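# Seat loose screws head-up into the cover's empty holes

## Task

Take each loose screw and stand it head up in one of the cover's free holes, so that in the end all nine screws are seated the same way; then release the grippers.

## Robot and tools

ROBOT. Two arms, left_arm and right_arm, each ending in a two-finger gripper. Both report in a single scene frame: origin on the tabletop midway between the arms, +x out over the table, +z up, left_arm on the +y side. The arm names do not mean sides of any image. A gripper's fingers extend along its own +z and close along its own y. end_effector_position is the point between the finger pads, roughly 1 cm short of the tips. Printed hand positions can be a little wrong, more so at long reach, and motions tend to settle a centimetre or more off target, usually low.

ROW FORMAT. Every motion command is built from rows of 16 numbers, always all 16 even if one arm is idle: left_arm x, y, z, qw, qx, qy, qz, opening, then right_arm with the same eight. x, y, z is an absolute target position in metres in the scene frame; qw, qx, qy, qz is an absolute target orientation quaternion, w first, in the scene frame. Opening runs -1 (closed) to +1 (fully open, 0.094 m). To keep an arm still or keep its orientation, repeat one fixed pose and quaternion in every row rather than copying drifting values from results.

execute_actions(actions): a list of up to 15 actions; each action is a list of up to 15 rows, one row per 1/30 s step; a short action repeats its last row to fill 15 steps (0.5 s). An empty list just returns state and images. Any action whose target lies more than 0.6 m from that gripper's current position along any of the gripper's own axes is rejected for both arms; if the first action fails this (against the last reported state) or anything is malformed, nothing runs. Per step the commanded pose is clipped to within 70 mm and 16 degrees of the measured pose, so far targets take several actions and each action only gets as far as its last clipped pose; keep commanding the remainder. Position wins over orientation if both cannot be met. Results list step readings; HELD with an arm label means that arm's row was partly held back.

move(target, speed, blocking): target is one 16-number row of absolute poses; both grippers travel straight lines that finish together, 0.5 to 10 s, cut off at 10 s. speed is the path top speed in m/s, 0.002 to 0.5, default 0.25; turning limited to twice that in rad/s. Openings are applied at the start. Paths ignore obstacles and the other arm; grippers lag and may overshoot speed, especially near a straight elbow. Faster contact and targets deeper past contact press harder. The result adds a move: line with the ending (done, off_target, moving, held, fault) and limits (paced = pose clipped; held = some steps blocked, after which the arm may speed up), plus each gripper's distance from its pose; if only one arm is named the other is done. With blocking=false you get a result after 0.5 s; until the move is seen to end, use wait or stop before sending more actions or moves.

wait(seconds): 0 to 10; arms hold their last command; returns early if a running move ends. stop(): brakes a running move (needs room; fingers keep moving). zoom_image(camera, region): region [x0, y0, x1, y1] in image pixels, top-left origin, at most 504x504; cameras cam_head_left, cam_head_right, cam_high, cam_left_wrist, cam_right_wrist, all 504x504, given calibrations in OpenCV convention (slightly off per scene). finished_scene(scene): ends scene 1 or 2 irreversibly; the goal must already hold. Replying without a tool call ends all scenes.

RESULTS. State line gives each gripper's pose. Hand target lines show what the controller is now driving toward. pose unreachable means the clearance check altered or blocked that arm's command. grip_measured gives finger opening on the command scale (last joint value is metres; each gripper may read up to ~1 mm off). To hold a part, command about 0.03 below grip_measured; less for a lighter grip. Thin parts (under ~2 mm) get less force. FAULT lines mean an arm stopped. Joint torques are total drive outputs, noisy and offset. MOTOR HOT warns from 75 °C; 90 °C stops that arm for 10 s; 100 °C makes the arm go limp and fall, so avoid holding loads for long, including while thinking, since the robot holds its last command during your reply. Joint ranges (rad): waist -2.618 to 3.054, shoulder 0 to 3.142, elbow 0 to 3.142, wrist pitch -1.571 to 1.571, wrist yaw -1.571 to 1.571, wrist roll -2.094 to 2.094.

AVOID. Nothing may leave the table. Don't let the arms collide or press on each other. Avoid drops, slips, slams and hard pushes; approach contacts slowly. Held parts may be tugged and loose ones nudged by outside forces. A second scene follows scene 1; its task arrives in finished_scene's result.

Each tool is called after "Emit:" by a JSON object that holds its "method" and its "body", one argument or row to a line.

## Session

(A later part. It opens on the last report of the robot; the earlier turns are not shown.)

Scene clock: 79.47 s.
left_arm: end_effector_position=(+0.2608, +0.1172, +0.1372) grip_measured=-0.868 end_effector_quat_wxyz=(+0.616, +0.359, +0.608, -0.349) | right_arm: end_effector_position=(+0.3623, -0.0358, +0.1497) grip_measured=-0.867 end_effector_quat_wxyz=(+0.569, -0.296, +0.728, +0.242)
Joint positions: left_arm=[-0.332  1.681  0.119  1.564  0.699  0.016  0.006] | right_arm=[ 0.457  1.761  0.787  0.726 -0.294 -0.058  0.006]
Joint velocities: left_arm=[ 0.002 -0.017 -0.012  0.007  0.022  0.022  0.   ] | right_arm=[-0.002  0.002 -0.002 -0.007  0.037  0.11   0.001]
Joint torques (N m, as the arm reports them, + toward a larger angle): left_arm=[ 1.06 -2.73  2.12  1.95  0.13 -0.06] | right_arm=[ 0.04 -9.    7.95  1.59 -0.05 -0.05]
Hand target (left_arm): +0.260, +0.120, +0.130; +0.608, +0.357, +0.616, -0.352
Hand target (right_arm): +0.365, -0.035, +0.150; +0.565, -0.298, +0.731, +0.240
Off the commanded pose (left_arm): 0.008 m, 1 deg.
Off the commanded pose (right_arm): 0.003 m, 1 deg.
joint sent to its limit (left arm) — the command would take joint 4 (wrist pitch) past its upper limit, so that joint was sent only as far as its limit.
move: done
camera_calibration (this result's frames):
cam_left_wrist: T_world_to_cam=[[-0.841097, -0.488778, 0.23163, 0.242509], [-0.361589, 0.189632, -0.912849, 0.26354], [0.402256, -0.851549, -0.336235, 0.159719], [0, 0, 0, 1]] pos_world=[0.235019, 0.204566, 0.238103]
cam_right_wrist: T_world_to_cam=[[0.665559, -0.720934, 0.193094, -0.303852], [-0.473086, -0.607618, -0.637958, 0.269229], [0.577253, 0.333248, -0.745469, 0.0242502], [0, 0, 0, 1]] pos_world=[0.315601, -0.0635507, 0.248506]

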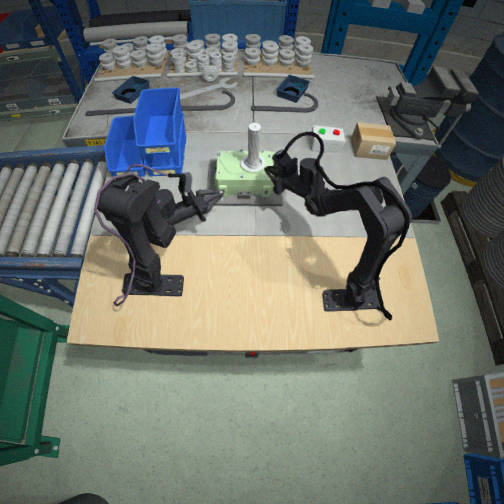

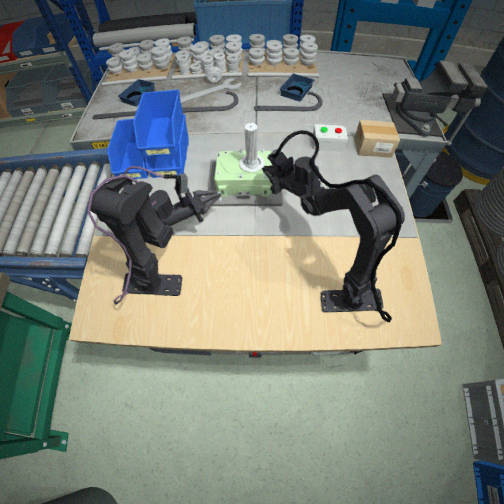

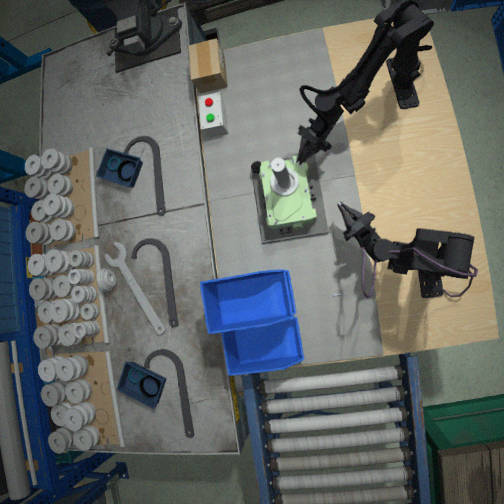

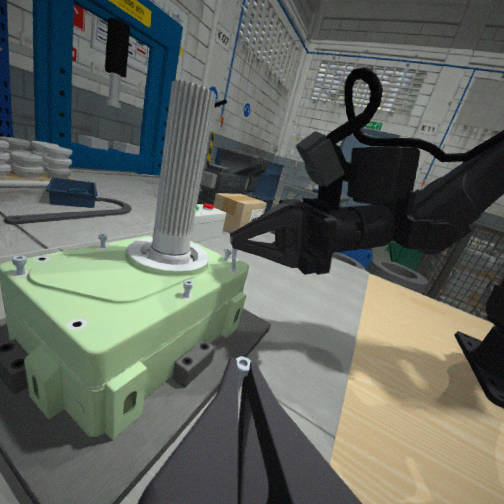

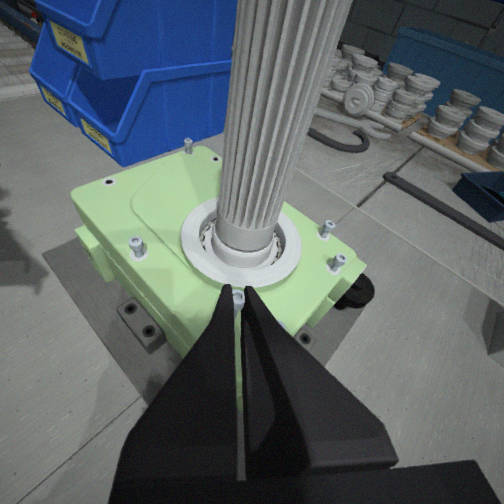

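In 3mm. A little deeper by retracting elbow.

Emit:
{"method": "move", "body": {
  "target": [0.26,0.12,0.13,0.612,0.354,0.612,-0.354,-1,0.359,-0.0375,0.145,0.560,-0.298,0.735,0.24,-1],
  "speed": 0.005
}}

Emit:
{"method": "zoom_image", "body": {
  "camera": "cam_left_wrist",
  "region": [170,170,310,310]
}}

Scene clock: 82.23 s.
left_arm: end_effector_position=(+0.2608, +0.1172, +0.1372) grip_measured=-0.868 end_effector_quat_wxyz=(+0.616, +0.359, +0.608, -0.349) | right_arm: end_effector_position=(+0.3623, -0.0358, +0.1497) grip_measured=-0.867 end_effector_quat_wxyz=(+0.569, -0.296, +0.728, +0.242)
Joint positions: left_arm=[-0.332  1.681  0.119  1.564  0.699  0.016  0.006] | right_arm=[ 0.457  1.761  0.787  0.726 -0.294 -0.058  0.006]
Joint velocities: left_arm=[ 0.017  0.002 -0.012  0.007 -0.095 -0.022 -0.001] | right_arm=[-0.017  0.027  0.002 -0.051 -0.051  0.051 -0.   ]
Joint torques (N m, as the arm reports them, + toward a larger angle): left_arm=[ 1.07 -2.71  2.12  1.95  0.12 -0.05] | right_arm=[ 0.04 -9.99  5.84  1.6  -0.05 -0.05]
Hand target (left_arm): +0.260, +0.120, +0.130; +0.608, +0.357, +0.616, -0.352
Hand target (right_arm): +0.359, -0.037, +0.145; +0.560, -0.298, +0.735, +0.240
Off the commanded pose (left_arm): 0.008 m, 1 deg.
Off the commanded pose (right_arm): 0.006 m, 1 deg.
joint sent to its limit (left arm) — the command would take joint 4 (wrist pitch) past its upper limit, so that joint was sent only as far as its limit.
move: done
camera_calibration (this result's frames):
cam_left_wrist: T_world_to_cam=[[-0.841097, -0.488778, 0.23163, 0.242509], [-0.361589, 0.189632, -0.912849, 0.26354], [0.402256, -0.851549, -0.336235, 0.159719], [0, 0, 0, 1]] pos_world=[0.235019, 0.204566, 0.238103]
cam_right_wrist: T_world_to_cam=[[0.665559, -0.720934, 0.193094, -0.303852], [-0.473086, -0.607618, -0.637958, 0.269229], [0.577253, 0.333248, -0.745469, 0.0242502], [0, 0, 0, 1]] pos_world=[0.315601, -0.0635507, 0.248506]

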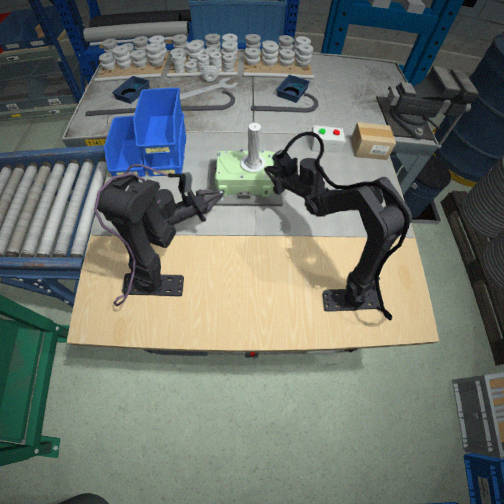

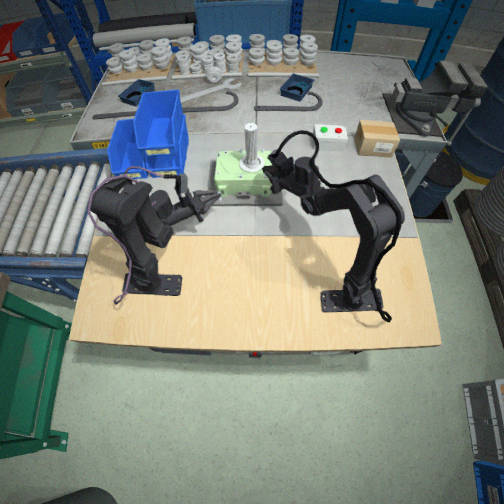

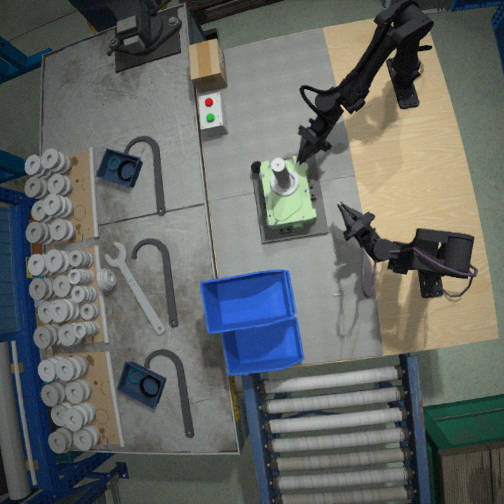

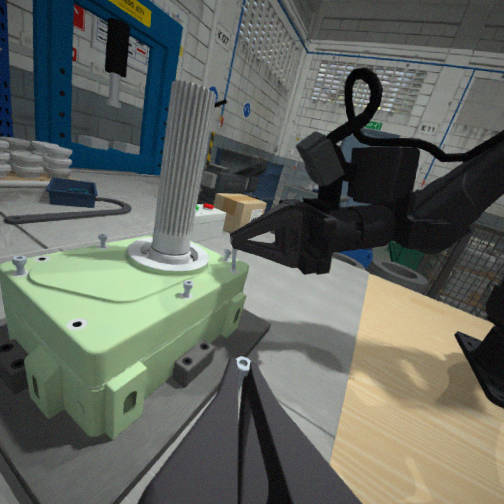

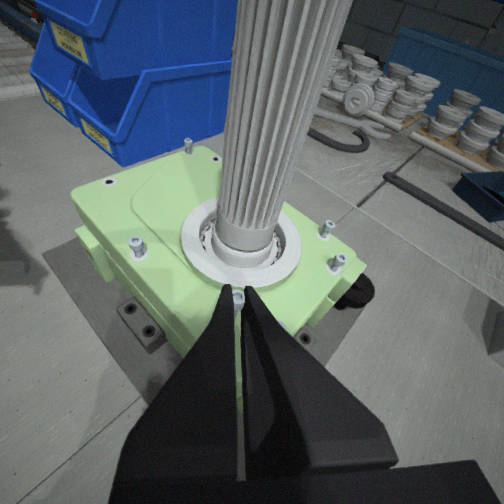

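Region (170, 170, 310, 310) of cam_left_wrist's 504x504 image, scaled by 3.600, with more detail than that image has.

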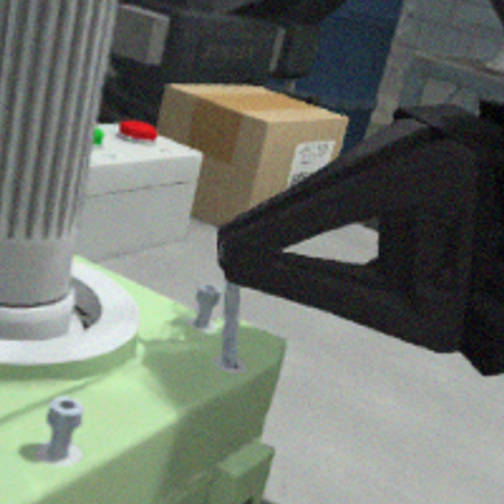

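Emit:
{"method": "move", "body": {
  "target": [0.26,0.12,0.13,0.612,0.354,0.612,-0.354,-1,0.356,-0.039,0.141,0.553,-0.299,0.741,0.238,-1],
  "speed": 0.006
}}

Emit:
{"method": "zoom_image", "body": {
  "camera": "cam_left_wrist",
  "region": [170,170,310,310]
}}

Scene clock: 86.13 s.
left_arm: end_effector_position=(+0.2608, +0.1172, +0.1372) grip_measured=-0.868 end_effector_quat_wxyz=(+0.616, +0.359, +0.608, -0.349) | right_arm: end_effector_position=(+0.3621, -0.0359, +0.1490) grip_measured=-0.867 end_effector_quat_wxyz=(+0.568, -0.296, +0.729, +0.241)
Joint positions: left_arm=[-0.332  1.681  0.119  1.564  0.699  0.016  0.006] | right_arm=[ 0.457  1.761  0.787  0.723 -0.294 -0.059  0.006]
Joint velocities: left_arm=[-0.017 -0.002 -0.002  0.007 -0.022 -0.066 -0.001] | right_arm=[-0.007 -0.007 -0.007 -0.007  0.007  0.037  0.   ]
Joint torques (N m, as the arm reports them, + toward a larger angle): left_arm=[ 1.07 -2.74  2.11  1.95  0.12 -0.06] | right_arm=[  0.12 -10.66   5.21   1.43  -0.02  -0.06]
Hand target (left_arm): +0.260, +0.120, +0.130; +0.608, +0.357, +0.616, -0.352
Hand target (right_arm): +0.356, -0.039, +0.141; +0.553, -0.299, +0.740, +0.238
Off the commanded pose (left_arm): 0.008 m, 1 deg.
Off the commanded pose (right_arm): 0.011 m, 2 deg.
joint sent to its limit (left arm) — the command would take joint 4 (wrist pitch) past its upper limit, so that joint was sent only as far as its limit.
move: off_target (right_arm)
camera_calibration (this result's frames):
cam_left_wrist: T_world_to_cam=[[-0.841097, -0.488778, 0.23163, 0.242509], [-0.361589, 0.189632, -0.912849, 0.26354], [0.402256, -0.851549, -0.336235, 0.159719], [0, 0, 0, 1]] pos_world=[0.235019, 0.204566, 0.238103]
cam_right_wrist: T_world_to_cam=[[0.665819, -0.720779, 0.192776, -0.303775], [-0.47478, -0.608611, -0.635748, 0.268884], [0.57556, 0.331767, -0.747436, 0.0246787], [0, 0, 0, 1]] pos_world=[0.315716, -0.0634965, 0.247949]

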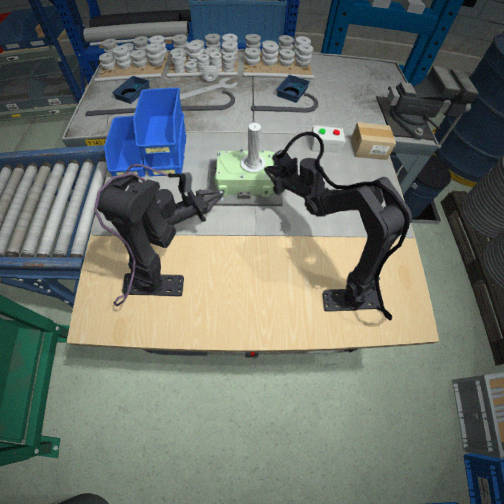

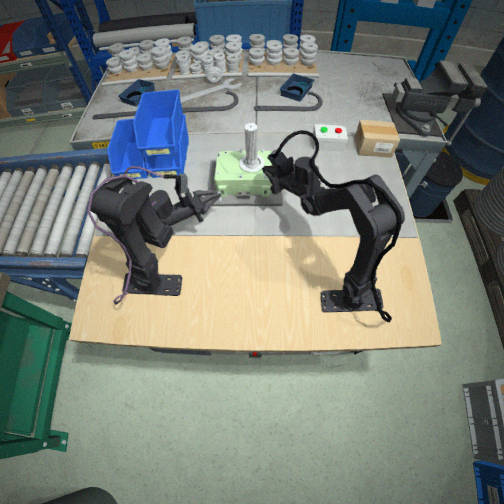

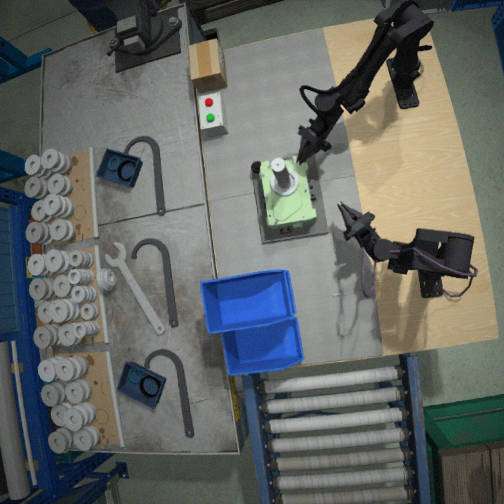

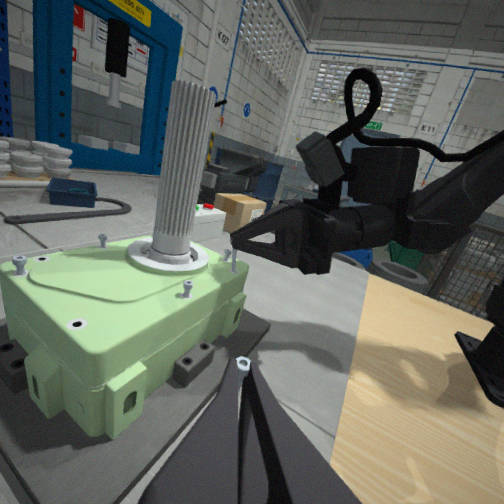

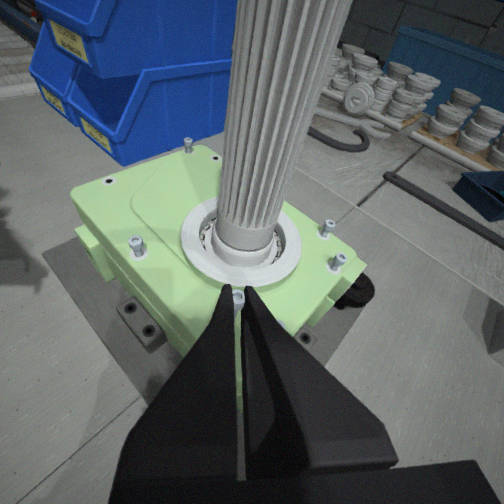

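Region (170, 170, 310, 310) of cam_left_wrist's 504x504 image, scaled by 3.600, with more detail than that image has.

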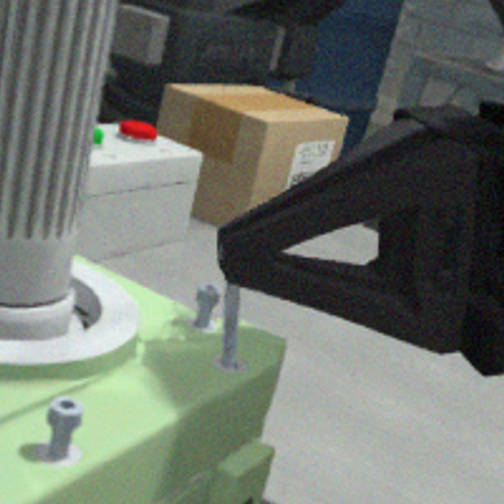

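Nearly vertical, ~4mm in. Release slightly in place.

Emit:
{"method": "move", "body": {
  "target": [0.26,0.12,0.13,0.612,0.354,0.612,-0.354,-1,0.3621,-0.0359,0.149,0.568,-0.296,0.729,0.241,-0.8],
  "speed": 0.006
}}

Emit:
{"method": "zoom_image", "body": {
  "camera": "cam_left_wrist",
  "region": [170,170,310,310]
}}

Scene clock: 87.97 s.
left_arm: end_effector_position=(+0.2608, +0.1172, +0.1372) grip_measured=-0.868 end_effector_quat_wxyz=(+0.616, +0.359, +0.608, -0.349) | right_arm: end_effector_position=(+0.3623, -0.0359, +0.1495) grip_measured=-0.801 end_effector_quat_wxyz=(+0.569, -0.296, +0.728, +0.241)
Joint positions: left_arm=[-0.332  1.681  0.119  1.564  0.699  0.016  0.006] | right_arm=[ 0.457  1.761  0.787  0.726 -0.294 -0.059  0.009]
Joint velocities: left_arm=[-0.012 -0.012 -0.012  0.095 -0.081 -0.066 -0.001] | right_arm=[-0.002 -0.007  0.007  0.007  0.007 -0.007 -0.   ]
Joint torques (N m, as the arm reports them, + toward a larger angle): left_arm=[ 1.07 -2.72  2.12  1.96  0.13 -0.06] | right_arm=[ 0.07 -9.2   6.44  1.83 -0.03  0.  ]
Hand target (left_arm): +0.260, +0.120, +0.130; +0.608, +0.357, +0.616, -0.352
Hand target (right_arm): +0.362, -0.036, +0.149; +0.568, -0.296, +0.729, +0.241
Off the commanded pose (left_arm): 0.008 m, 1 deg.
Off the commanded pose (right_arm): 0.001 m, 0 deg.
joint sent to its limit (left arm) — the command would take joint 4 (wrist pitch) past its upper limit, so that joint was sent only as far as its limit.
move: done
camera_calibration (this result's frames):
cam_left_wrist: T_world_to_cam=[[-0.841097, -0.488778, 0.23163, 0.242509], [-0.361589, 0.189632, -0.912849, 0.26354], [0.402256, -0.851549, -0.336235, 0.159719], [0, 0, 0, 1]] pos_world=[0.235019, 0.204566, 0.238103]
cam_right_wrist: T_world_to_cam=[[0.665428, -0.720986, 0.193354, -0.303865], [-0.473491, -0.607932, -0.637358, 0.269118], [0.577072, 0.332564, -0.745915, 0.0242407], [0, 0, 0, 1]] pos_world=[0.315637, -0.0635383, 0.24836]

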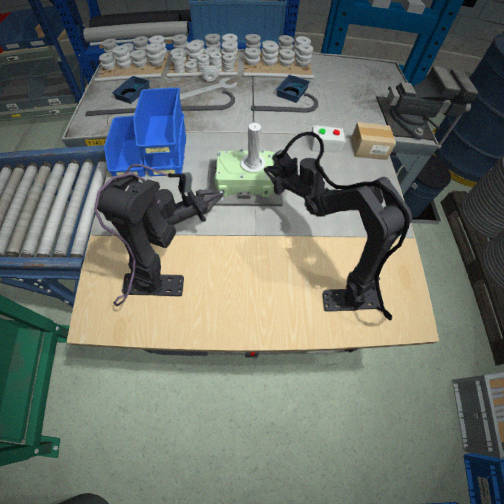

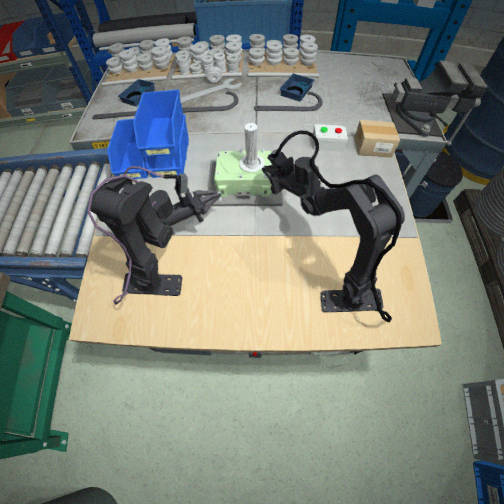

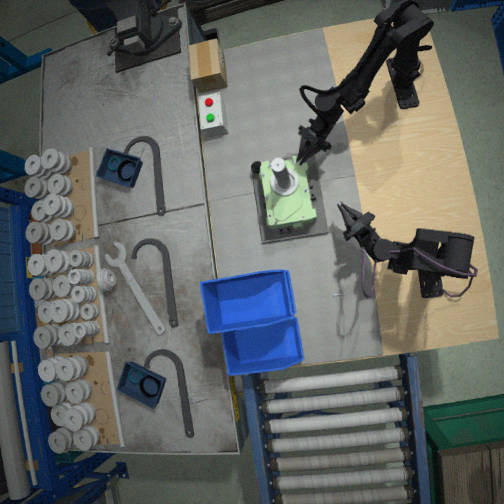

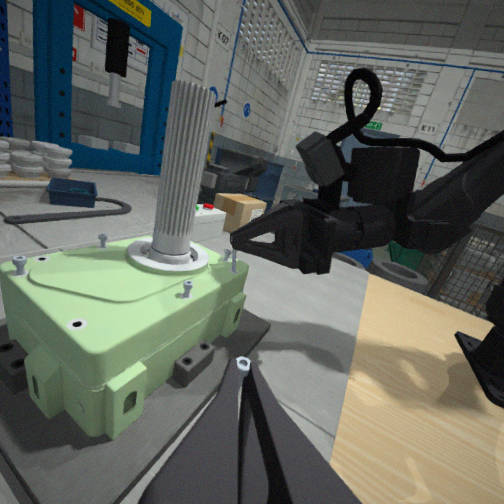

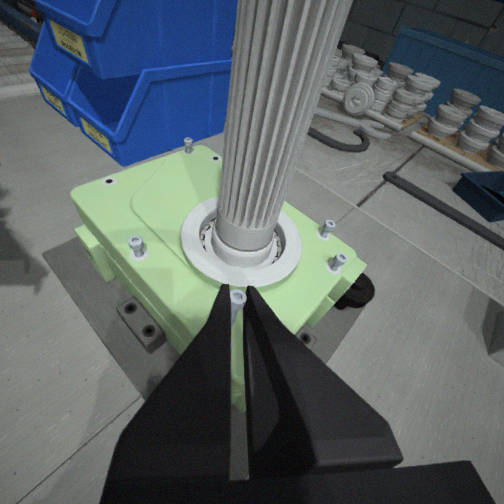

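Region (170, 170, 310, 310) of cam_left_wrist's 504x504 image, scaled by 3.600, with more detail than that image has.

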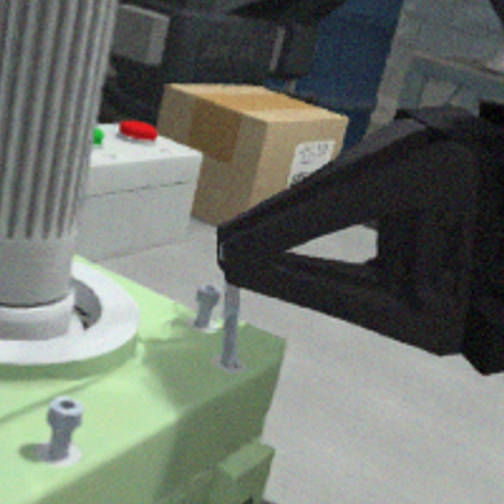

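Emit:
{"method": "move", "body": {
  "target": [0.26,0.12,0.13,0.612,0.354,0.612,-0.354,-1,0.3621,-0.0359,0.149,0.568,-0.296,0.729,0.241,-1]
}}

Emit:
{"method": "move", "body": {
  "target": [0.26,0.12,0.13,0.612,0.354,0.612,-0.354,-1,0.355,-0.0395,0.140,0.575,-0.296,0.723,0.242,-1],
  "speed": 0.006
}}

Emit:
{"method": "zoom_image", "body": {
  "camera": "cam_left_wrist",
  "region": [170,170,310,310]
}}

Scene clock: 88.87 s.
left_arm: end_effector_position=(+0.2608, +0.1172, +0.1372) grip_measured=-0.868 end_effector_quat_wxyz=(+0.616, +0.359, +0.608, -0.349) | right_arm: end_effector_position=(+0.3623, -0.0359, +0.1495) grip_measured=-0.866 end_effector_quat_wxyz=(+0.569, -0.296, +0.728, +0.241)
Joint positions: left_arm=[-0.332  1.681  0.119  1.564  0.699  0.016  0.006] | right_arm=[ 0.457  1.761  0.787  0.726 -0.294 -0.059  0.006]
Joint velocities: left_arm=[ 0.002  0.007  0.012  0.022  0.007 -0.037 -0.   ] | right_arm=[-0.002  0.007  0.007 -0.051  0.007  0.007 -0.001]
Joint torques (N m, as the arm reports them, + toward a larger angle): left_arm=[ 1.06 -2.73  2.12  1.96  0.13 -0.05] | right_arm=[ 0.08 -9.21  6.45  1.84 -0.03  0.  ]
Hand target (left_arm): +0.260, +0.120, +0.130; +0.608, +0.357, +0.616, -0.352
Hand target (right_arm): +0.362, -0.036, +0.149; +0.568, -0.296, +0.729, +0.241
Off the commanded pose (left_arm): 0.008 m, 1 deg.
Off the commanded pose (right_arm): 0.001 m, 0 deg.
joint sent to its limit (left arm) — the command would take joint 4 (wrist pitch) past its upper limit, so that joint was sent only as far as its limit.
move: done
camera_calibration (this result's frames):
cam_left_wrist: T_world_to_cam=[[-0.841097, -0.488778, 0.23163, 0.242509], [-0.361589, 0.189632, -0.912849, 0.26354], [0.402256, -0.851549, -0.336235, 0.159719], [0, 0, 0, 1]] pos_world=[0.235019, 0.204566, 0.238103]
cam_right_wrist: T_world_to_cam=[[0.665428, -0.720986, 0.193354, -0.303865], [-0.473491, -0.607932, -0.637358, 0.269118], [0.577072, 0.332564, -0.745915, 0.0242407], [0, 0, 0, 1]] pos_world=[0.315637, -0.0635383, 0.24836]

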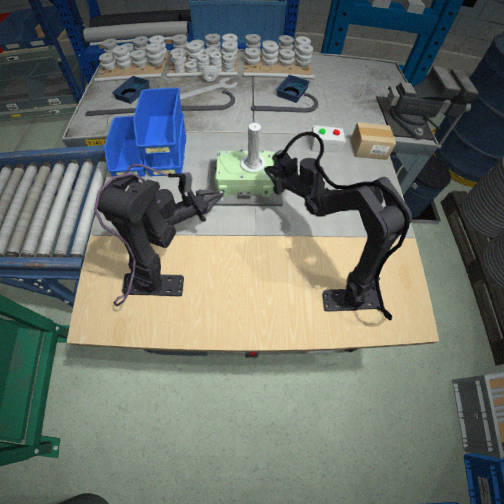

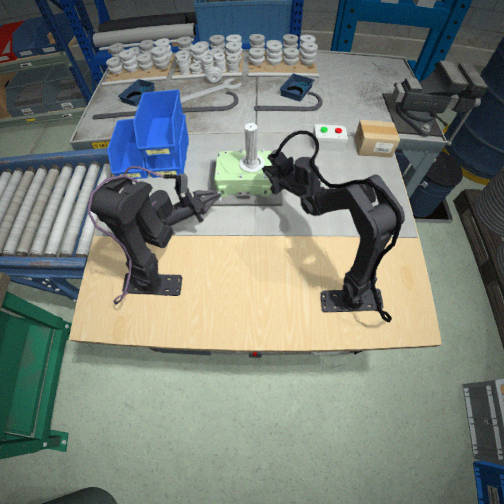

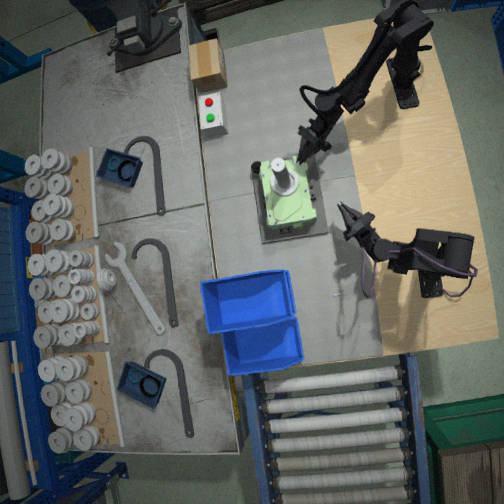

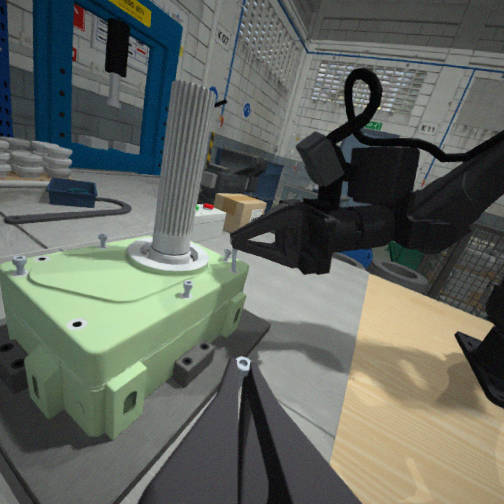

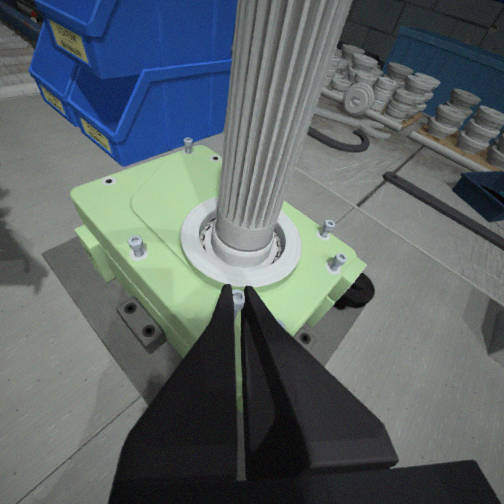

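Scene clock: 91.17 s.
left_arm: end_effector_position=(+0.2608, +0.1172, +0.1372) grip_measured=-0.868 end_effector_quat_wxyz=(+0.616, +0.359, +0.608, -0.349) | right_arm: end_effector_position=(+0.3582, -0.0380, +0.1530) grip_measured=-0.866 end_effector_quat_wxyz=(+0.587, -0.295, +0.713, +0.243)
Joint positions: left_arm=[-0.332  1.681  0.119  1.564  0.699  0.016  0.006] | right_arm=[ 0.457  1.761  0.746  0.813 -0.294 -0.059  0.006]
Joint velocities: left_arm=[-0.012 -0.012 -0.002 -0.007  0.022 -0.022 -0.001] | right_arm=[-0.007 -0.012 -0.002 -0.022 -0.022  0.007 -0.001]
Joint torques (N m, as the arm reports them, + toward a larger angle): left_arm=[ 1.06 -2.73  2.12  1.95  0.13 -0.05] | right_arm=[ 0.1  -8.1   4.94  1.82 -0.03 -0.01]
Hand target (left_arm): +0.260, +0.120, +0.130; +0.608, +0.357, +0.616, -0.352
Hand target (right_arm): +0.355, -0.040, +0.140; +0.575, -0.296, +0.723, +0.242
Off the commanded pose (left_arm): 0.008 m, 1 deg.
Off the commanded pose (right_arm): 0.013 m, 2 deg.
joint sent to its limit (left arm) — the command would take joint 4 (wrist pitch) past its upper limit, so that joint was sent only as far as its limit.
move: off_target (right_arm)
camera_calibration (this result's frames):
cam_left_wrist: T_world_to_cam=[[-0.841097, -0.488778, 0.23163, 0.242509], [-0.361589, 0.189632, -0.912849, 0.26354], [0.402256, -0.851549, -0.336235, 0.159719], [0, 0, 0, 1]] pos_world=[0.235019, 0.204566, 0.238103]
cam_right_wrist: T_world_to_cam=[[0.65723, -0.725309, 0.204879, -0.302374], [-0.446591, -0.593744, -0.669346, 0.263911], [0.607129, 0.348417, -0.714143, 0.0147916], [0, 0, 0, 1]] pos_world=[0.307609, -0.0677723, 0.249162]

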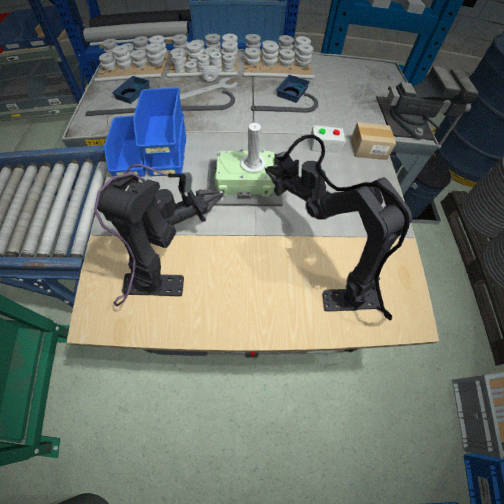

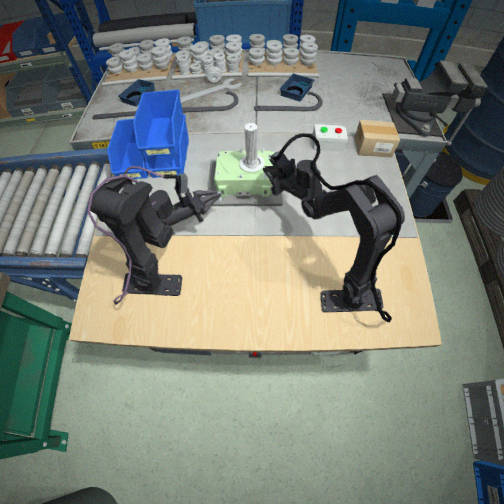

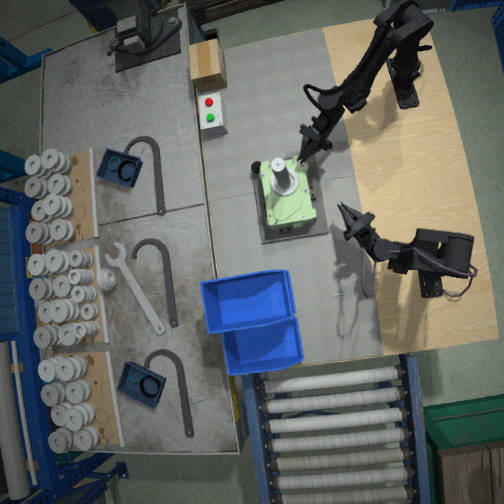

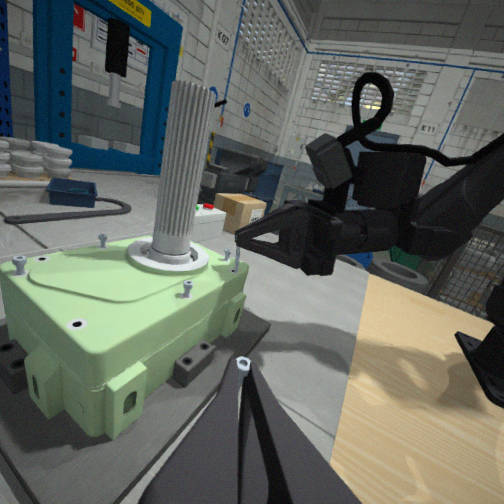

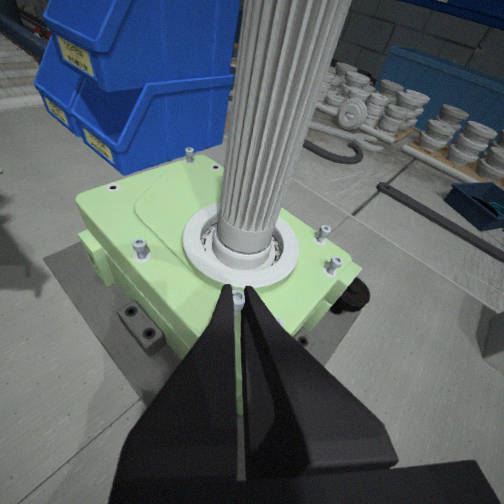

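Region (170, 170, 310, 310) of cam_left_wrist's 504x504 image, scaled by 3.600, with more detail than that image has.

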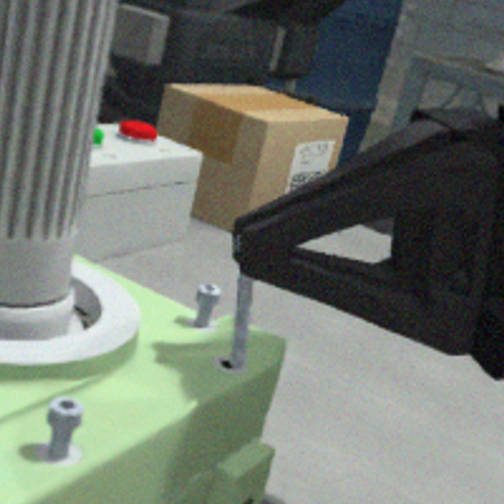

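Emit:
{"method": "move", "body": {
  "target": [0.26,0.12,0.13,0.612,0.354,0.612,-0.354,-1,0.361,-0.040,0.18,0.585,-0.294,0.715,0.244,-1],
  "speed": 0.04
}}

Emit:
{"method": "move", "body": {
  "target": [0.26,0.12,0.13,0.612,0.354,0.612,-0.354,-1,0.361,-0.040,0.15,0.585,-0.294,0.715,0.244,-1],
  "speed": 0.03
}}

Emit:
{"method": "zoom_image", "body": {
  "camera": "cam_left_wrist",
  "region": [170,170,310,310]
}}

Scene clock: 92.27 s.
left_arm: end_effector_position=(+0.2608, +0.1172, +0.1372) grip_measured=-0.868 end_effector_quat_wxyz=(+0.616, +0.359, +0.608, -0.349) | right_arm: end_effector_position=(+0.3581, -0.0378, +0.1673) grip_measured=-0.866 end_effector_quat_wxyz=(+0.580, -0.296, +0.719, +0.243)
Joint positions: left_arm=[-0.332  1.681  0.119  1.564  0.699  0.016  0.006] | right_arm=[ 0.457  1.709  0.78   0.708 -0.295 -0.059  0.006]
Joint velocities: left_arm=[-0.007 -0.002  0.007 -0.037  0.051  0.007  0.   ] | right_arm=[-0.002 -0.002 -0.012 -0.139  0.051 -0.066  0.001]
Joint torques (N m, as the arm reports them, + toward a larger angle): left_arm=[ 1.07 -2.74  2.11  1.95  0.13 -0.05] | right_arm=[ -0.55 -10.7    8.17   1.71  -0.12   0.01]
Hand target (left_arm): +0.260, +0.120, +0.130; +0.608, +0.357, +0.616, -0.352
Hand target (right_arm): +0.361, -0.040, +0.180; +0.585, -0.294, +0.715, +0.244
Off the commanded pose (left_arm): 0.008 m, 1 deg.
Off the commanded pose (right_arm): 0.013 m, 1 deg.
joint sent to its limit (left arm) — the command would take joint 4 (wrist pitch) past its upper limit, so that joint was sent only as far as its limit.
move: off_target (right_arm)
camera_calibration (this result's frames):
cam_left_wrist: T_world_to_cam=[[-0.841097, -0.488778, 0.23163, 0.242509], [-0.361589, 0.189632, -0.912849, 0.26354], [0.402256, -0.851549, -0.336235, 0.159719], [0, 0, 0, 1]] pos_world=[0.235019, 0.204566, 0.238103]
cam_right_wrist: T_world_to_cam=[[0.661275, -0.72292, 0.200254, -0.305713], [-0.456517, -0.599657, -0.65727, 0.274892], [0.595237, 0.343217, -0.726563, 0.0312155], [0, 0, 0, 1]] pos_world=[0.309073, -0.0668789, 0.264579]

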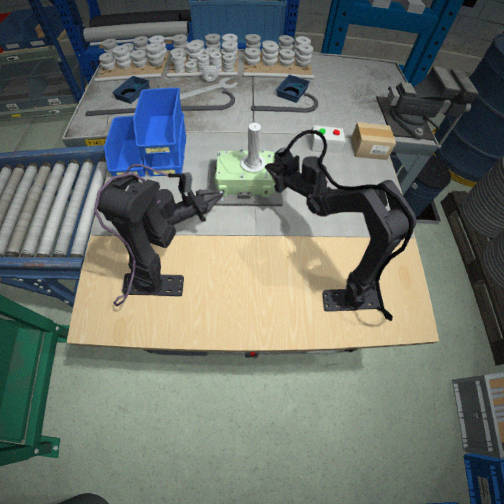

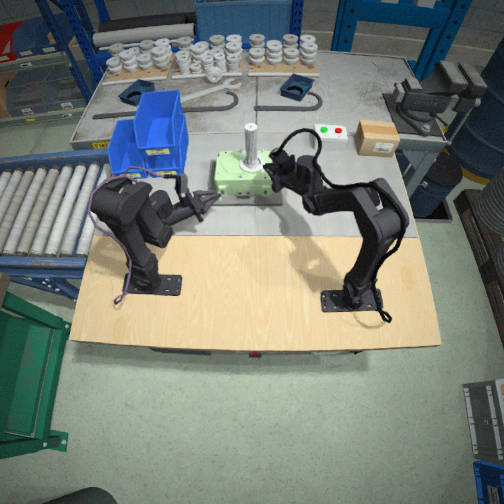

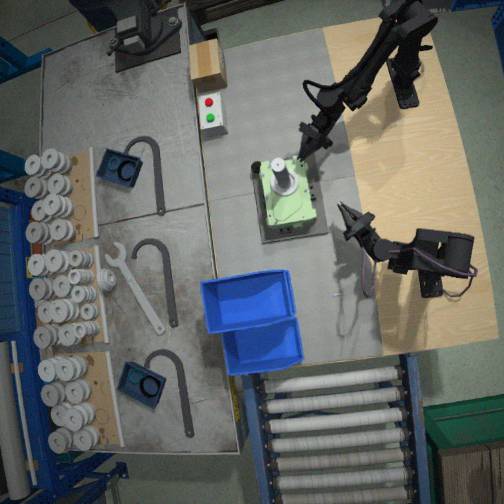

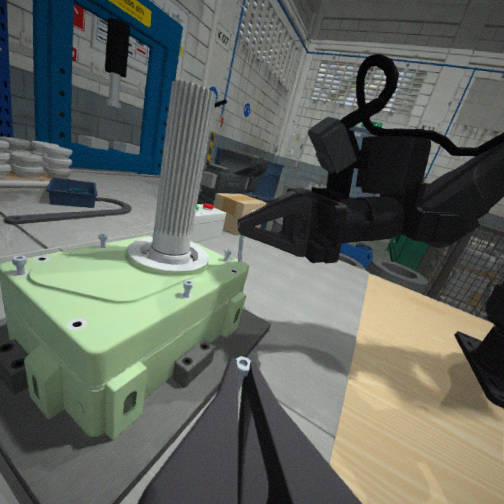

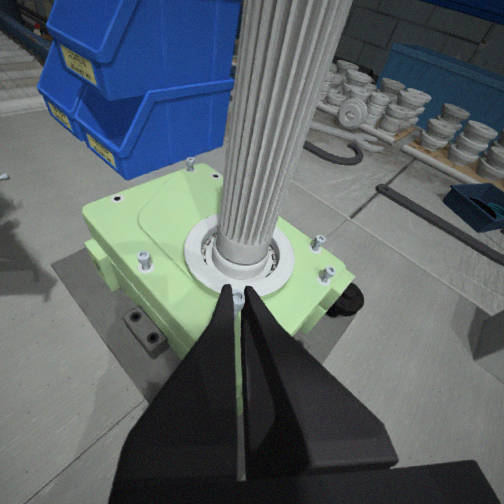

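Scene clock: 93.37 s.
left_arm: end_effector_position=(+0.2608, +0.1172, +0.1372) grip_measured=-0.868 end_effector_quat_wxyz=(+0.616, +0.359, +0.608, -0.349) | right_arm: end_effector_position=(+0.3611, -0.0361, +0.1633) grip_measured=-0.866 end_effector_quat_wxyz=(+0.596, -0.295, +0.705, +0.245)
Joint positions: left_arm=[-0.332  1.681  0.119  1.564  0.699  0.016  0.006] | right_arm=[ 0.457  1.755  0.763  0.815 -0.296 -0.059  0.006]
Joint velocities: left_arm=[ 0.022  0.007 -0.022 -0.007 -0.081 -0.095 -0.001] | right_arm=[-0.002  0.002 -0.017  0.007  0.022  0.007 -0.   ]
Joint torques (N m, as the arm reports them, + toward a larger angle): left_arm=[ 1.05 -2.73  2.14  1.95  0.13 -0.06] | right_arm=[-0.57 -7.61  5.31  1.84 -0.1   0.  ]
Hand target (left_arm): +0.260, +0.120, +0.130; +0.608, +0.357, +0.616, -0.352
Hand target (right_arm): +0.361, -0.040, +0.150; +0.585, -0.294, +0.715, +0.244
Off the commanded pose (left_arm): 0.008 m, 1 deg.
Off the commanded pose (right_arm): 0.014 m, 2 deg.
joint sent to its limit (left arm) — the command would take joint 4 (wrist pitch) past its upper limit, so that joint was sent only as far as its limit.
move: off_target (right_arm)
camera_calibration (this result's frames):
cam_left_wrist: T_world_to_cam=[[-0.841097, -0.488778, 0.23163, 0.242509], [-0.361589, 0.189632, -0.912849, 0.26354], [0.402256, -0.851549, -0.336235, 0.159719], [0, 0, 0, 1]] pos_world=[0.235019, 0.204566, 0.238103]
cam_right_wrist: T_world_to_cam=[[0.654069, -0.72655, 0.210522, -0.304828], [-0.430736, -0.586511, -0.685909, 0.270448], [0.62182, 0.357952, -0.69657, 0.0120223], [0, 0, 0, 1]] pos_world=[0.308395, -0.0671557, 0.25805]

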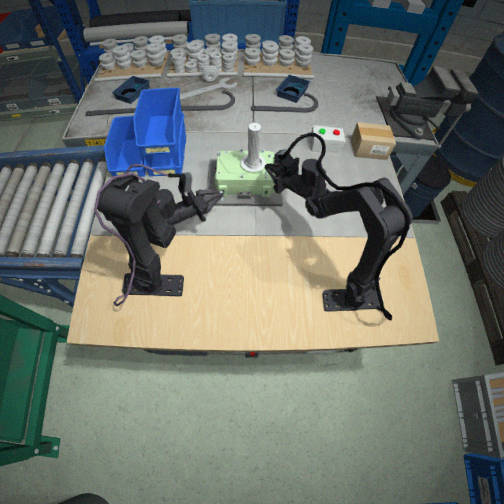

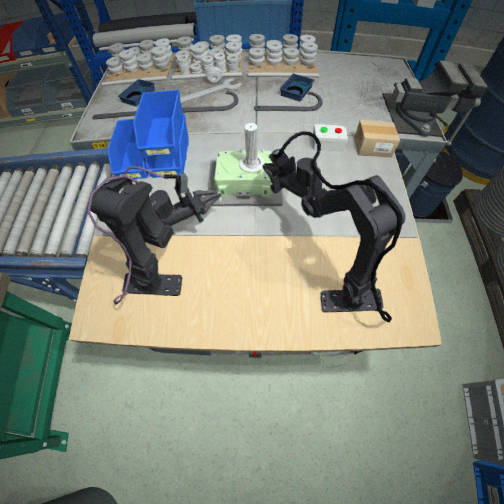

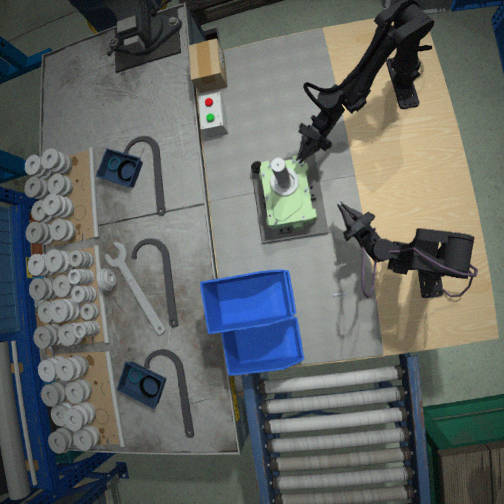

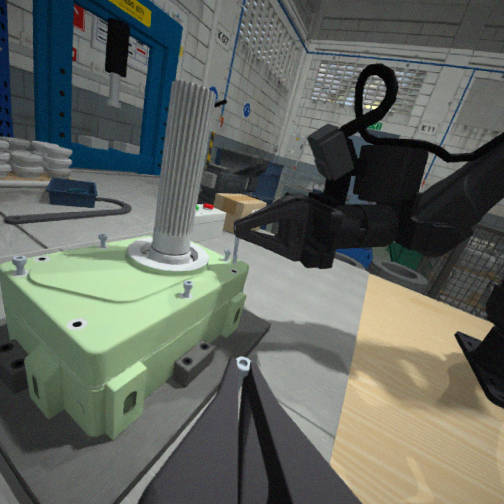

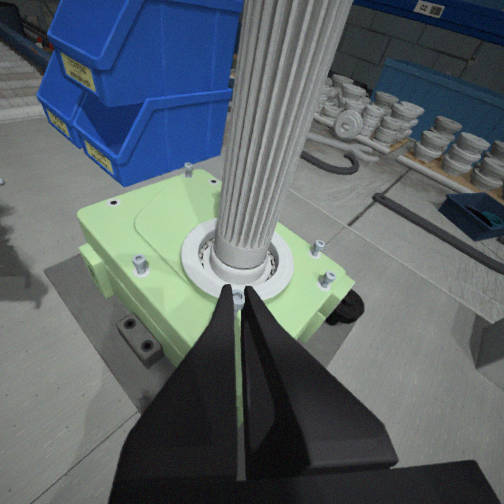

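Region (170, 170, 310, 310) of cam_left_wrist's 504x504 image, scaled by 3.600, with more detail than that image has.

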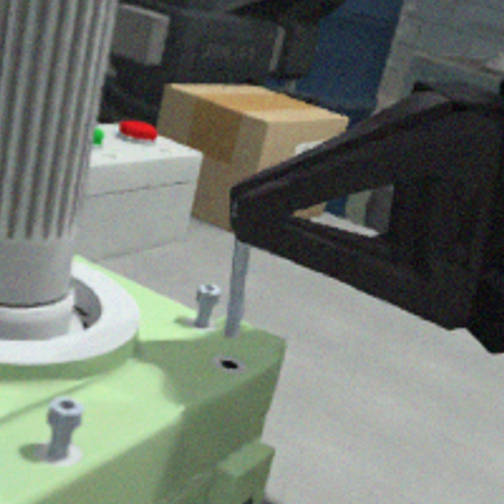

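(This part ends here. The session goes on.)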